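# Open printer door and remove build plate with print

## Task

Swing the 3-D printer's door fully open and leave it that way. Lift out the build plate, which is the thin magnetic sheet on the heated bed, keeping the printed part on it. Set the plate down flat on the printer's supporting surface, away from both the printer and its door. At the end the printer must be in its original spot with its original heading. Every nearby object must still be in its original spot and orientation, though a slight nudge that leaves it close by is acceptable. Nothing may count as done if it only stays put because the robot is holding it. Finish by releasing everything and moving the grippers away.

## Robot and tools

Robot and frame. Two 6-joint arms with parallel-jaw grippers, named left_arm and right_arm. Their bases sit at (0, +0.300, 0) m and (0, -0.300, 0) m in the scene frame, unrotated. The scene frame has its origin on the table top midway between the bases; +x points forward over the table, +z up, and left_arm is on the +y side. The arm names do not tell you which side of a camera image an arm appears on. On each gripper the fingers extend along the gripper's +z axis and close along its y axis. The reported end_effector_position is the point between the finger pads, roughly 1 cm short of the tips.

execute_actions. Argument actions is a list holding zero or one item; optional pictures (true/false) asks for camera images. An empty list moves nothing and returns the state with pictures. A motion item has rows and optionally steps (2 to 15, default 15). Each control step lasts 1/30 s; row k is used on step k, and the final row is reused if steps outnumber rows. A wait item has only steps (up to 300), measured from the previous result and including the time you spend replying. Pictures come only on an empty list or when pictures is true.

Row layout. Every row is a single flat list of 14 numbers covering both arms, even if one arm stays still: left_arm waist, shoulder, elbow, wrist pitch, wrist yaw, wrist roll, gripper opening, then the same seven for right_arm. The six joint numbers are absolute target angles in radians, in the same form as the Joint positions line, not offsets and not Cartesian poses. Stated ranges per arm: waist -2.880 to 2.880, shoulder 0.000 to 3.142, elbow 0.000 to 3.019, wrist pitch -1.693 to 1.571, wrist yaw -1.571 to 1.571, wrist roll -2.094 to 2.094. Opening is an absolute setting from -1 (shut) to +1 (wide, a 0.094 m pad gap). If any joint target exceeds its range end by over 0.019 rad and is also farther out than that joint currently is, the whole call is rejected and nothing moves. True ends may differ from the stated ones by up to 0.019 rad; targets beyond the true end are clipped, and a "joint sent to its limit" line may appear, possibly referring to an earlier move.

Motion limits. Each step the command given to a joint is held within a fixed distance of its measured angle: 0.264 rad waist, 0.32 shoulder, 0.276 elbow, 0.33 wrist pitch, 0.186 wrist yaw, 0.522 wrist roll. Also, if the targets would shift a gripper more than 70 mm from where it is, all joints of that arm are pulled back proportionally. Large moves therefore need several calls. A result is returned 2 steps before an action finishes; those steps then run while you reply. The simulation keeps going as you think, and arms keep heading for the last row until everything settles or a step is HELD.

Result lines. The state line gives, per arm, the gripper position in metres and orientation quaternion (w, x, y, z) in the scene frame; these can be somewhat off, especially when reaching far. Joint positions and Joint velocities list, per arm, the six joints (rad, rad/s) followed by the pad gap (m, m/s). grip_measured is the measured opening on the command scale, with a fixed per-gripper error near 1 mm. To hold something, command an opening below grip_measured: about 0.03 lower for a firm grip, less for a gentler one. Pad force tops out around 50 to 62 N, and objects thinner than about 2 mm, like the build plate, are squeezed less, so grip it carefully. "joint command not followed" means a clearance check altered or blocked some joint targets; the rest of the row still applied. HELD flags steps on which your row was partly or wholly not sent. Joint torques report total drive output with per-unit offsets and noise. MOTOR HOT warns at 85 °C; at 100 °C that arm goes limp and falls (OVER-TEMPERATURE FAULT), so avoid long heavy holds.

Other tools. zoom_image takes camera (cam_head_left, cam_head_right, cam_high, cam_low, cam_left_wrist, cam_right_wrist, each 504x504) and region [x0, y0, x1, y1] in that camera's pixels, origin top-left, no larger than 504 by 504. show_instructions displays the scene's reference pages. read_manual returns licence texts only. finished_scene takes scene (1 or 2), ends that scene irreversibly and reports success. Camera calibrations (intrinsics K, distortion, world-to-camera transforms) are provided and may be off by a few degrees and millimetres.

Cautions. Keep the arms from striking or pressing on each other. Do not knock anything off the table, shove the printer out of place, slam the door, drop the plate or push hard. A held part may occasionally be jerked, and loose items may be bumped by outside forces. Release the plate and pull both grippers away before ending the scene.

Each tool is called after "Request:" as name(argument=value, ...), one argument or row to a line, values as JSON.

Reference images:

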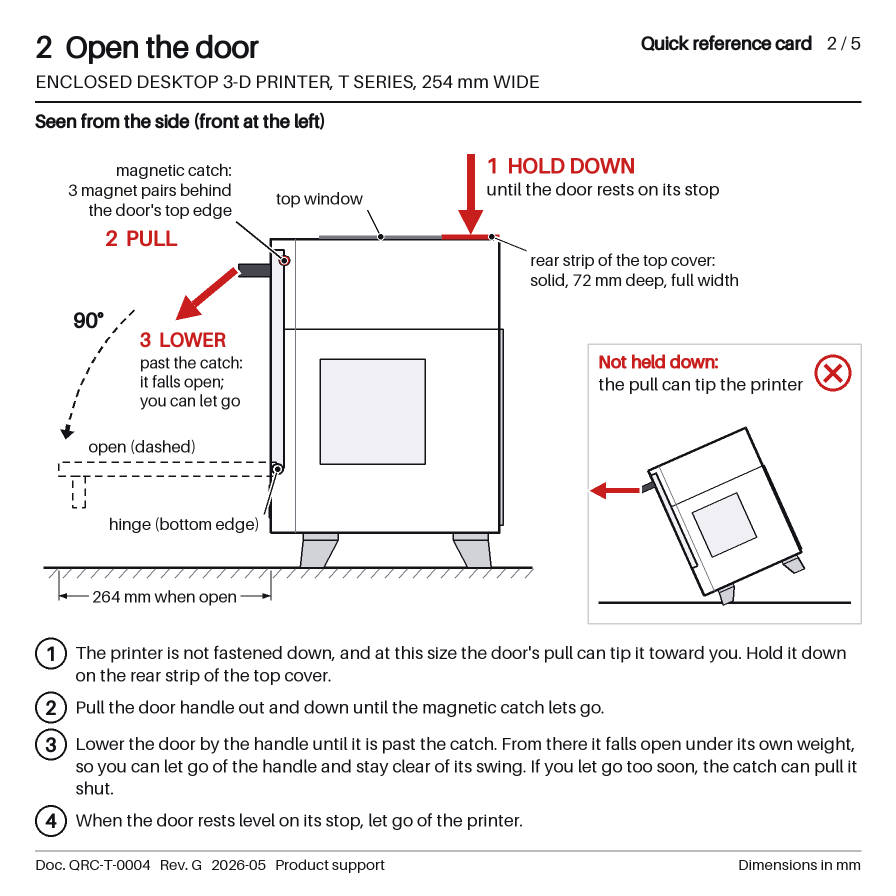

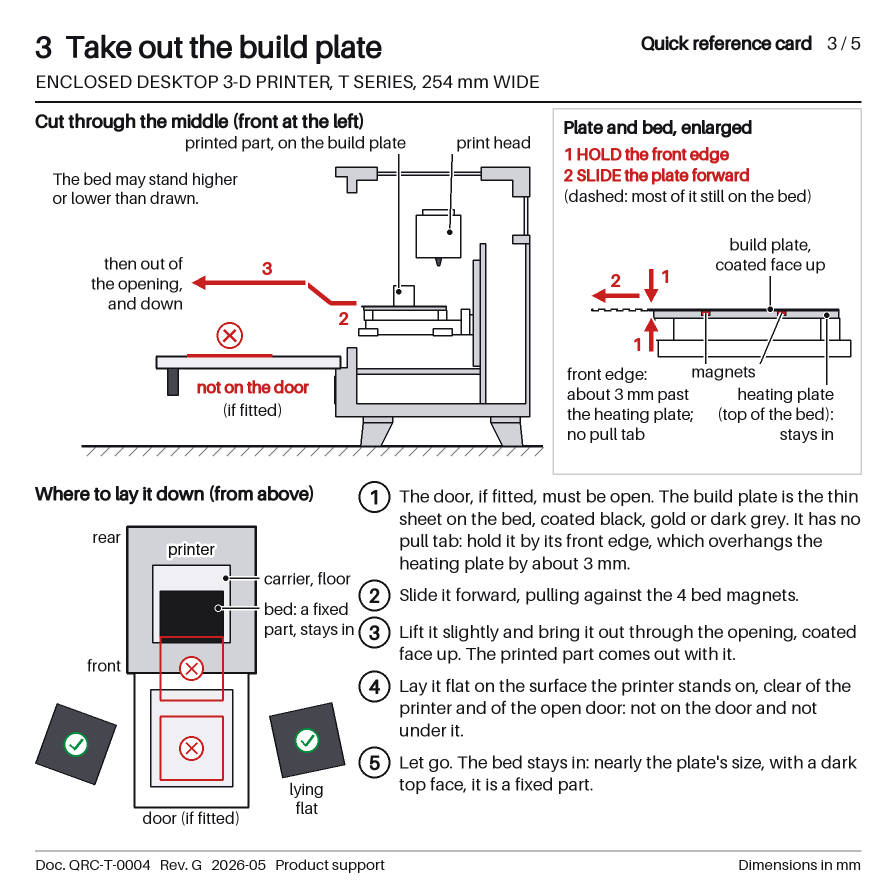

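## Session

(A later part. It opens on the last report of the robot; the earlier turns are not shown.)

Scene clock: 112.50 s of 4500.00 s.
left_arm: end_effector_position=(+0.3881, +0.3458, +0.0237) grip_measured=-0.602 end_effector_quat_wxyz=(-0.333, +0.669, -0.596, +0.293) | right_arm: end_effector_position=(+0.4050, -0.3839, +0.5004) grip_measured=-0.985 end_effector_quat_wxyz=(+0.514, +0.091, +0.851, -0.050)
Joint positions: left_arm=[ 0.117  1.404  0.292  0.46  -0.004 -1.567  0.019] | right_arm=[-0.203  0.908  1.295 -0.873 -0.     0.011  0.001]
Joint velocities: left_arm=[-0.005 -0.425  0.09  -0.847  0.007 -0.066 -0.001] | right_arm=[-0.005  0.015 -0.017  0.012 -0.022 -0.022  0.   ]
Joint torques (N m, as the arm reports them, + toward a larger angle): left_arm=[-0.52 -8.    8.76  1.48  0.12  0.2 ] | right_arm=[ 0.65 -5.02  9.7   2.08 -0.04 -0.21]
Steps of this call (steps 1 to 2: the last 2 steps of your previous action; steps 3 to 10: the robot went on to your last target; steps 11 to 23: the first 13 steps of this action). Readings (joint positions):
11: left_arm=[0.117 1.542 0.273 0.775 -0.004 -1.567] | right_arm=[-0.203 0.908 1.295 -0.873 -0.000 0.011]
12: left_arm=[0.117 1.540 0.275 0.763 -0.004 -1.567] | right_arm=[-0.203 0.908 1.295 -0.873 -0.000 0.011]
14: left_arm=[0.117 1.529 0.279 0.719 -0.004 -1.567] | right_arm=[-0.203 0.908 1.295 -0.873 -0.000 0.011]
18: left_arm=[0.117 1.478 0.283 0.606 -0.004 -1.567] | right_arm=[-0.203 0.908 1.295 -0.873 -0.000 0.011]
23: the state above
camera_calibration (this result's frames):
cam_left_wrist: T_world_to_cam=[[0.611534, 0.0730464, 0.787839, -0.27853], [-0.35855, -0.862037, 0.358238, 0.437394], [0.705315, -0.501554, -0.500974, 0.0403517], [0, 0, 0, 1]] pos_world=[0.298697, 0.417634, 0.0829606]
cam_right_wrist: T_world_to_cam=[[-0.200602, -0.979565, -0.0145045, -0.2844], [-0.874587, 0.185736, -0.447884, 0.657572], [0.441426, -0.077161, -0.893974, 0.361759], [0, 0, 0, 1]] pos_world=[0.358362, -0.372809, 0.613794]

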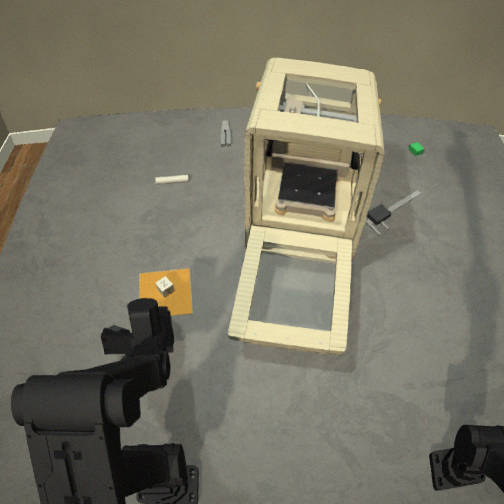

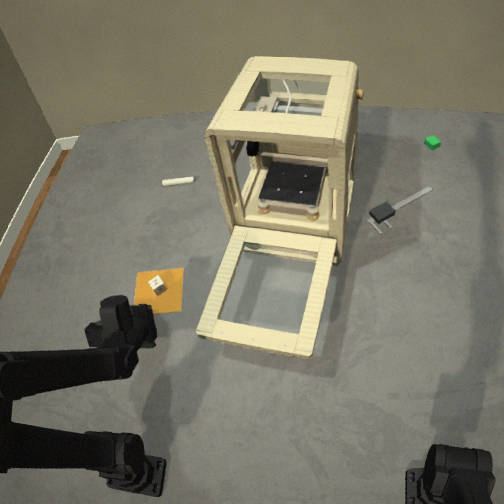

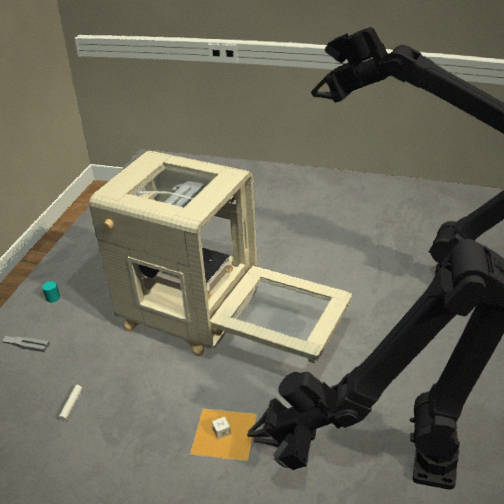

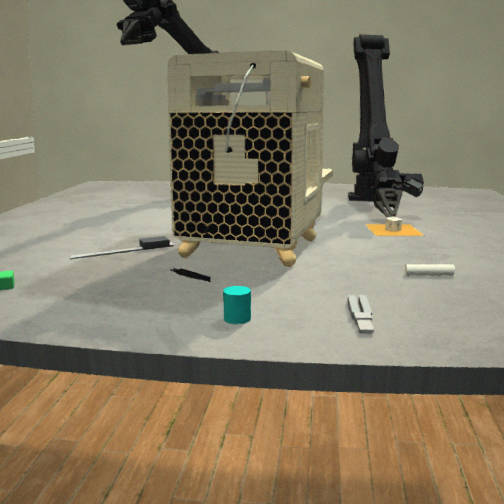

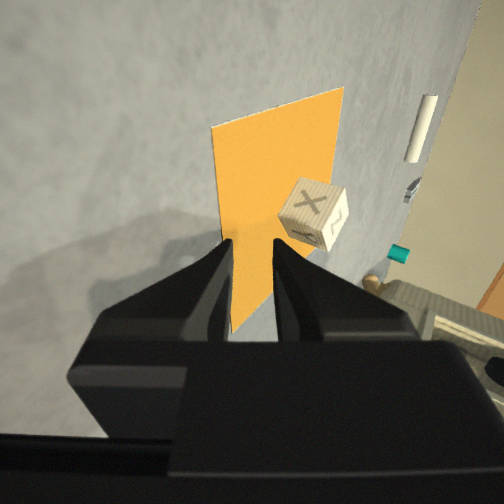

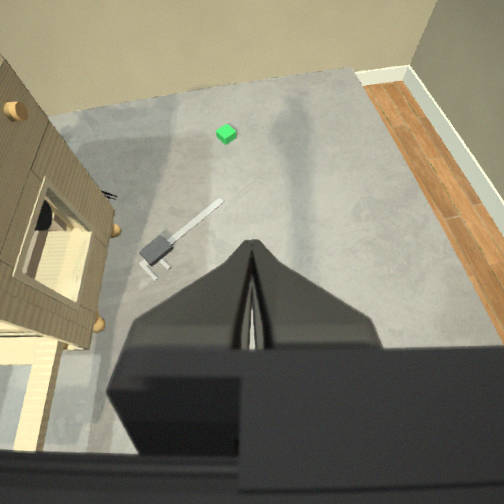

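Request:
execute_actions(
  actions=[],
)

Request:
zoom_image(
  camera="cam_high",
  region=[170,380,330,490],
)

Request:
zoom_image(
  camera="cam_low",
  region=[340,170,460,250],
)

Scene clock: 112.57 s of 4500.00 s.
left_arm: end_effector_position=(+0.3855, +0.3455, +0.0251) grip_measured=-0.602 end_effector_quat_wxyz=(-0.327, +0.672, -0.599, +0.287) | right_arm: end_effector_position=(+0.4050, -0.3839, +0.5004) grip_measured=-0.985 end_effector_quat_wxyz=(+0.514, +0.091, +0.851, -0.050)
Joint positions: left_arm=[ 0.117  1.378  0.297  0.411 -0.004 -1.567  0.019] | right_arm=[-0.203  0.908  1.295 -0.873 -0.     0.011  0.001]
Joint velocities: left_arm=[-0.015 -0.317  0.027 -0.491 -0.037 -0.037  0.   ] | right_arm=[-0.005 -0.015 -0.017  0.002 -0.007  0.022 -0.   ]
Joint torques (N m, as the arm reports them, + toward a larger angle): left_arm=[-0.04 -6.78  9.09  1.47  0.14  0.24] | right_arm=[ 0.67 -5.06  9.7   2.08 -0.04 -0.21]
Kept back: nothing.
Steps of this call (steps 1 to 2: the last 2 steps of your previous action). Readings (joint positions):
1: left_arm=[0.117 1.390 0.295 0.432 -0.004 -1.567] | right_arm=[-0.203 0.908 1.295 -0.873 -0.000 0.011]
2: the state above
camera_calibration (this result's frames):
cam_left_wrist: T_world_to_cam=[[0.626346, 0.0747877, 0.775949, -0.284055], [-0.351681, -0.861229, 0.366884, 0.432565], [0.695709, -0.502683, -0.513126, 0.0471145], [0, 0, 0, 1]] pos_world=[0.297264, 0.417465, 0.085887]
cam_right_wrist: T_world_to_cam=[[-0.200602, -0.979565, -0.0145045, -0.2844], [-0.874587, 0.185736, -0.447884, 0.657572], [0.441426, -0.077161, -0.893974, 0.361759], [0, 0, 0, 1]] pos_world=[0.358362, -0.372809, 0.613794]

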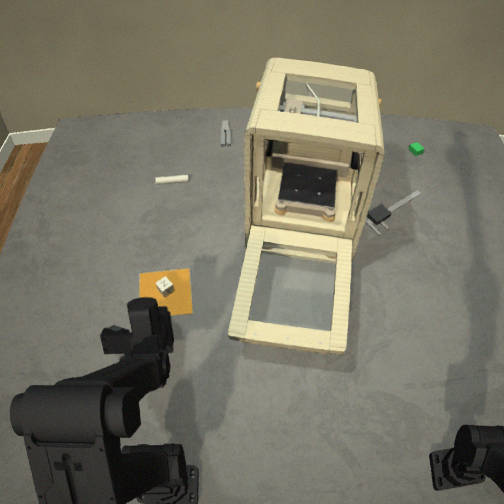

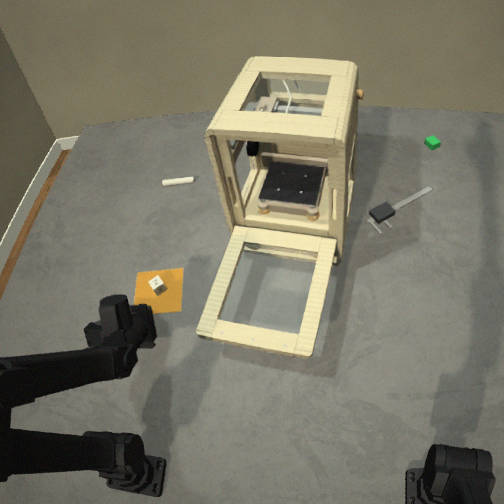

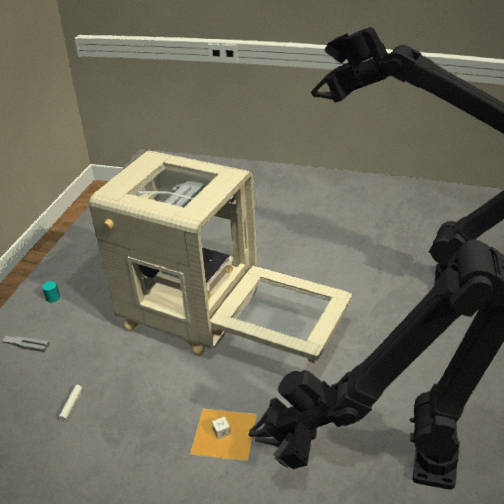

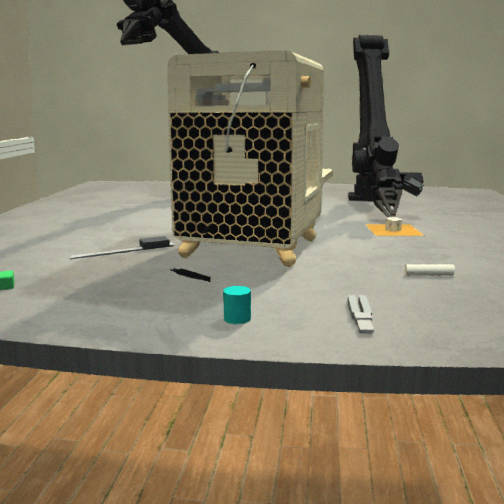

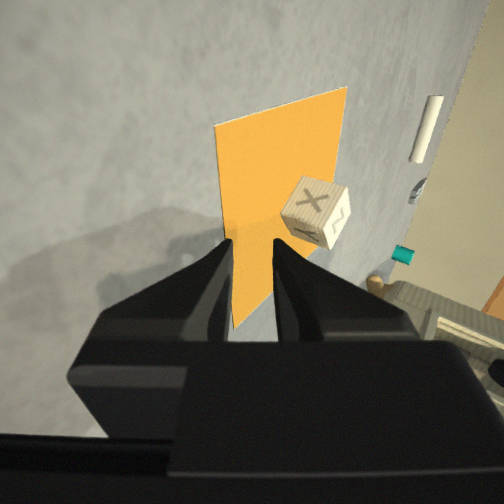

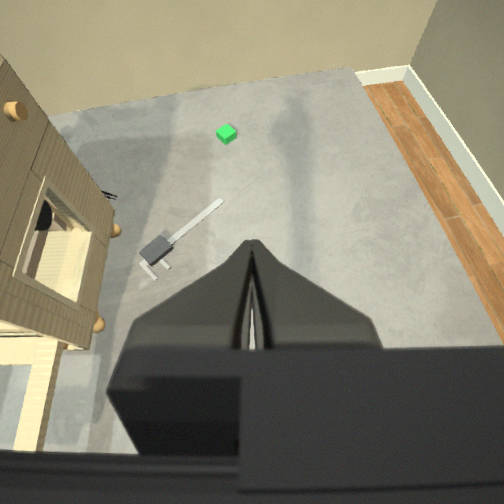

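Region (170, 380, 330, 490) of cam_high's 504x504 image, scaled by 3.150, with more detail than that image has; it fills the top 346 rows of this view, and the rest is white.

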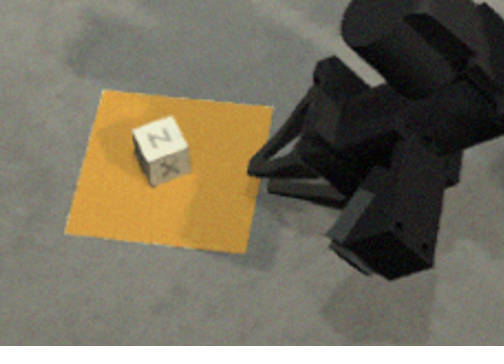

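Region (340, 170, 460, 250) of cam_low's 504x504 image, scaled by 4.200, with more detail than that image has.

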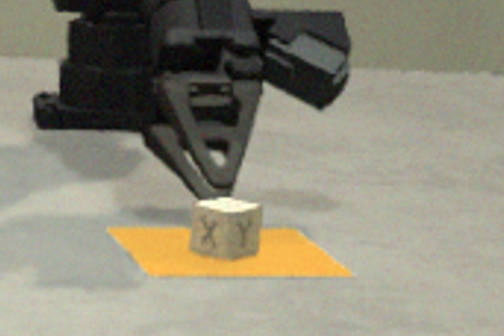

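Request:
execute_actions(
  actions=[
    {"rows":[[0.12,1.345,0.285,0.38,0,-1.56,-0.60,-0.20,0.90,1.30,-0.87,0,0,-1],[0.12,1.325,0.27,0.38,0,-1.56,-0.60,-0.20,0.90,1.30,-0.87,0,0,-1],[0.12,1.305,0.255,0.38,0,-1.56,-0.60,-0.20,0.90,1.30,-0.87,0,0,-1],[0.12,1.285,0.24,0.38,0,-1.56,-0.60,-0.20,0.90,1.30,-0.87,0,0,-1],[0.12,1.265,0.225,0.38,0,-1.56,-0.60,-0.20,0.90,1.30,-0.87,0,0,-1],[0.12,1.245,0.21,0.38,0,-1.56,-0.60,-0.20,0.90,1.30,-0.87,0,0,-1],[0.12,1.22,0.20,0.38,0,-1.56,-0.60,-0.20,0.90,1.30,-0.87,0,0,-1],[0.12,1.19,0.19,0.38,0,-1.56,-0.60,-0.20,0.90,1.30,-0.87,0,0,-1],[0.12,1.15,0.19,0.38,0,-1.56,-0.60,-0.20,0.90,1.30,-0.87,0,0,-1],[0.12,1.10,0.19,0.38,0,-1.56,-0.60,-0.20,0.90,1.30,-0.87,0,0,-1],[0.12,1.05,0.19,0.38,0,-1.56,-0.60,-0.20,0.90,1.30,-0.87,0,0,-1],[0.12,1.00,0.19,0.38,0,-1.56,-0.60,-0.20,0.90,1.30,-0.87,0,0,-1],[0.12,0.95,0.19,0.38,0,-1.56,-0.60,-0.20,0.90,1.30,-0.87,0,0,-1],[0.12,0.90,0.19,0.38,0,-1.56,-0.60,-0.20,0.90,1.30,-0.87,0,0,-1],[0.12,0.85,0.19,0.38,0,-1.56,-0.60,-0.20,0.90,1.30,-0.87,0,0,-1]],"steps":15},
  ],
  pictures=true,
)

Scene clock: 113.37 s of 4500.00 s.
left_arm: end_effector_position=(+0.3538, +0.3417, +0.0809) grip_measured=-0.602 end_effector_quat_wxyz=(-0.382, +0.643, -0.573, +0.336) | right_arm: end_effector_position=(+0.4050, -0.3839, +0.5004) grip_measured=-0.985 end_effector_quat_wxyz=(+0.514, +0.091, +0.851, -0.050)
Joint positions: left_arm=[ 0.117  1.067  0.183  0.38  -0.004 -1.567  0.019] | right_arm=[-0.203  0.908  1.295 -0.873 -0.     0.011  0.001]
Joint velocities: left_arm=[-0.015 -1.49  -0.002  0.022  0.007 -0.022 -0.001] | right_arm=[-0.005  0.005 -0.002 -0.002  0.007 -0.051  0.   ]
Joint torques (N m, as the arm reports them, + toward a larger angle): left_arm=[-0.61 -6.09  8.64  1.8   0.15  0.25] | right_arm=[ 0.65 -4.97  9.7   2.06 -0.04 -0.21]
Steps of this call (steps 1 to 11: the robot went on to your last target; steps 12 to 24: the first 13 steps of this action). Readings (joint positions):
12: left_arm=[0.117 1.362 0.297 0.381 -0.004 -1.567] | right_arm=[-0.203 0.908 1.295 -0.873 -0.000 0.011]
13: left_arm=[0.117 1.360 0.295 0.381 -0.004 -1.567] | right_arm=[-0.203 0.908 1.295 -0.873 -0.000 0.011]
15: left_arm=[0.117 1.341 0.279 0.381 -0.004 -1.567] | right_arm=[-0.203 0.908 1.295 -0.873 -0.000 0.011]
19: left_arm=[0.117 1.255 0.217 0.381 -0.004 -1.567] | right_arm=[-0.203 0.908 1.295 -0.873 -0.000 0.011]
24: the state above
camera_calibration (this result's frames):
cam_left_wrist: T_world_to_cam=[[0.489456, 0.0586943, 0.870051, -0.26087], [-0.406059, -0.867622, 0.286963, 0.425594], [0.771718, -0.493747, -0.400829, 0.0569389], [0, 0, 0, 1]] pos_world=[0.25656, 0.41268, 0.127664]
cam_right_wrist: T_world_to_cam=[[-0.200602, -0.979565, -0.0145045, -0.2844], [-0.874587, 0.185736, -0.447884, 0.657572], [0.441426, -0.077161, -0.893974, 0.361759], [0, 0, 0, 1]] pos_world=[0.358362, -0.372809, 0.613794]

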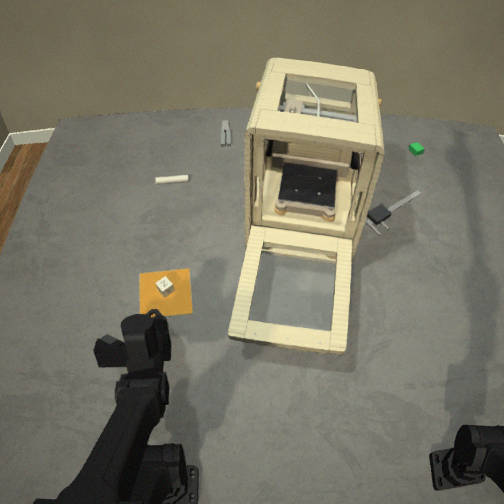

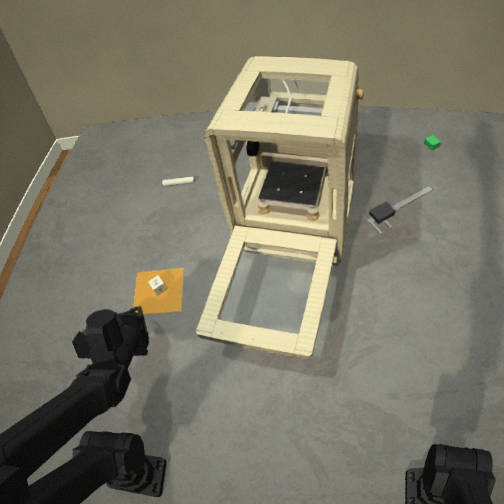

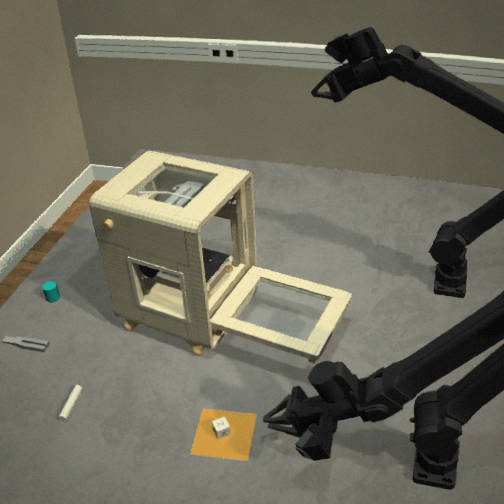

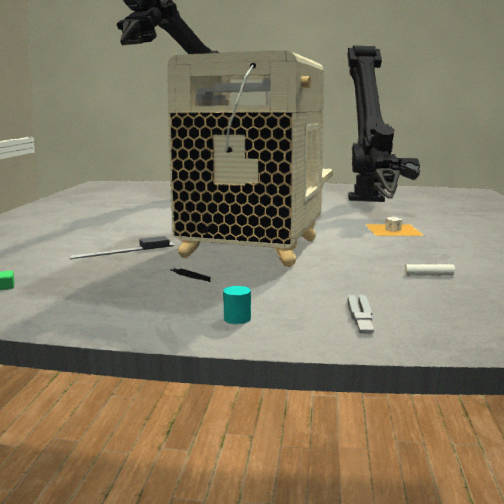

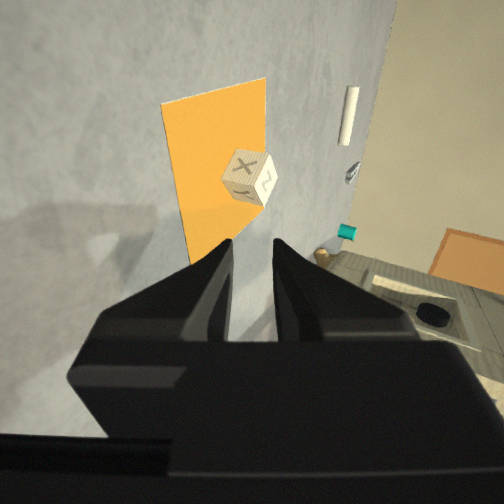

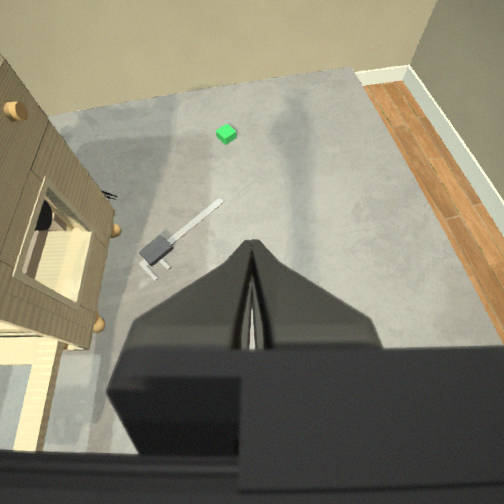

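Request:
execute_actions(
  actions=[
    {"rows":[[0.12,0.80,0.19,0.38,0,-1.56,-0.60,-0.20,0.90,1.30,-0.87,0,0,-1],[0.12,0.75,0.19,0.38,0,-1.56,-0.60,-0.20,0.90,1.30,-0.87,0,0,-1],[0.12,0.70,0.19,0.38,0,-1.56,-0.60,-0.20,0.90,1.30,-0.87,0,0,-1],[0.12,0.65,0.19,0.38,0,-1.56,-0.60,-0.20,0.90,1.30,-0.87,0,0,-1],[0.12,0.60,0.19,0.38,0,-1.56,-0.60,-0.20,0.90,1.30,-0.87,0,0,-1],[0.12,0.56,0.19,0.38,0,-1.56,-0.60,-0.20,0.90,1.30,-0.87,0,0,-1],[0.12,0.53,0.19,0.38,0,-1.56,-0.60,-0.20,0.90,1.30,-0.87,0,0,-1],[0.12,0.51,0.19,0.38,0,-1.56,-0.60,-0.20,0.90,1.30,-0.87,0,0,-1],[0.12,0.50,0.19,0.38,0,-1.56,-0.60,-0.20,0.90,1.30,-0.87,0,0,-1]],"steps":13},
  ],
  pictures=true,
)

Request:
zoom_image(
  camera="cam_head_left",
  region=[220,40,420,280],
)

Request:
zoom_image(
  camera="cam_high",
  region=[170,250,380,480],
)

Scene clock: 114.00 s of 4500.00 s.
left_arm: end_effector_position=(+0.3257, +0.3384, +0.2741) grip_measured=-0.602 end_effector_quat_wxyz=(+0.551, -0.506, +0.450, -0.487) | right_arm: end_effector_position=(+0.4050, -0.3839, +0.5004) grip_measured=-0.985 end_effector_quat_wxyz=(+0.514, +0.091, +0.851, -0.050)
Joint positions: left_arm=[ 0.117  0.482  0.183  0.381 -0.003 -1.567  0.019] | right_arm=[-0.203  0.908  1.295 -0.873 -0.     0.011  0.001]
Joint velocities: left_arm=[-0.005 -0.386 -0.012 -0.007 -0.037 -0.007 -0.001] | right_arm=[ 0.005 -0.005  0.002  0.002 -0.051 -0.022  0.   ]
Joint torques (N m, as the arm reports them, + toward a larger angle): left_arm=[-0.46  5.03 12.08  1.98  0.17  0.3 ] | right_arm=[ 0.65 -5.05  9.7   2.08 -0.05 -0.21]
Steps of this call (steps 1 to 2: the last 2 steps of your previous action; steps 3 to 8: the robot went on to your last target; steps 9 to 19: the first 11 steps of this action). Readings (joint positions):
9: left_arm=[0.117 0.821 0.183 0.381 -0.004 -1.567] | right_arm=[-0.203 0.908 1.295 -0.873 -0.000 0.011]
10: left_arm=[0.117 0.817 0.183 0.381 -0.004 -1.567] | right_arm=[-0.203 0.908 1.295 -0.873 -0.000 0.011]
12: left_arm=[0.117 0.774 0.183 0.381 -0.003 -1.567] | right_arm=[-0.203 0.908 1.295 -0.873 -0.000 0.011]
16: left_arm=[0.117 0.578 0.183 0.381 -0.003 -1.567] | right_arm=[-0.203 0.908 1.295 -0.873 -0.000 0.011]
19: the state above
camera_calibration (this result's frames):
cam_left_wrist: T_world_to_cam=[[-0.0704268, -0.0071326, 0.997491, -0.245355], [-0.480384, -0.876137, -0.0401818, 0.472595], [0.874226, -0.482009, 0.0582772, -0.00882251], [0, 0, 0, 1]] pos_world=[0.21746, 0.408056, 0.264243]
cam_right_wrist: T_world_to_cam=[[-0.200602, -0.979565, -0.0145045, -0.2844], [-0.874587, 0.185736, -0.447884, 0.657572], [0.441426, -0.077161, -0.893974, 0.361759], [0, 0, 0, 1]] pos_world=[0.358362, -0.372809, 0.613794]

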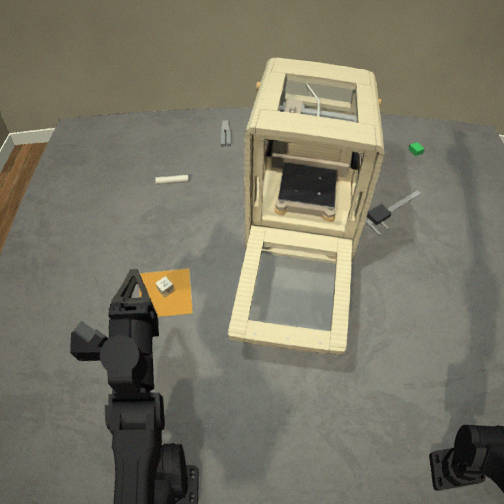

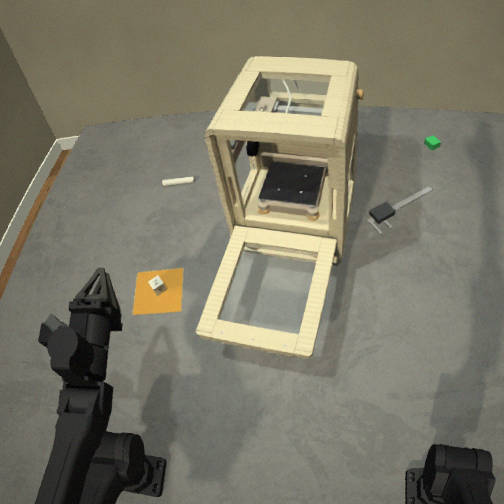

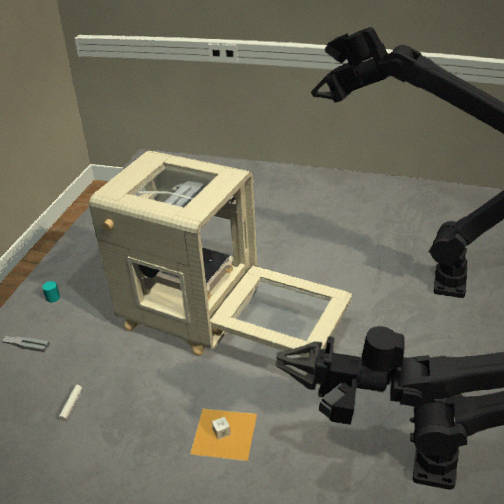

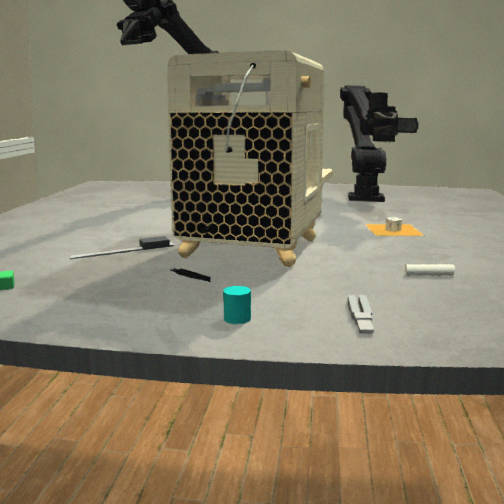

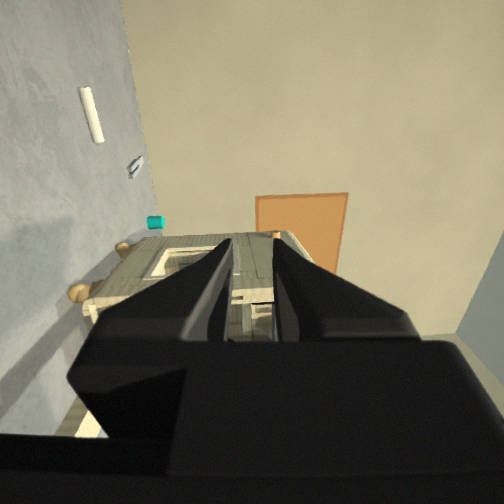

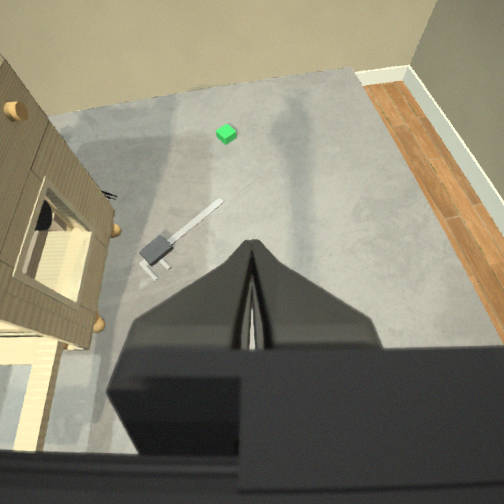

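Region (220, 40, 420, 280) of cam_head_left's 504x504 image, scaled by 2.100, with more detail than that image has.

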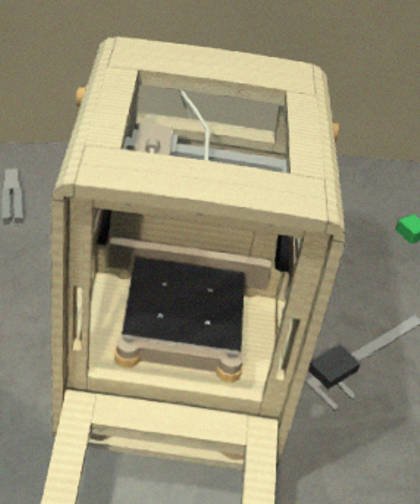

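Region (170, 250, 380, 480) of cam_high's 504x504 image, scaled by 2.191, with more detail than that image has; it fills the left 460 columns of this view, and the rest is white.

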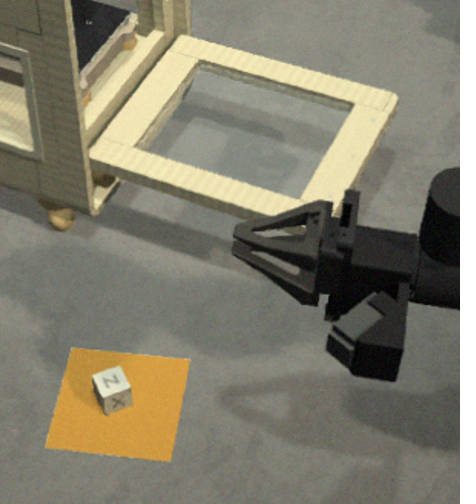

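Request:
finished_scene(
  scene=1,
)

The scene is finished: the task was done.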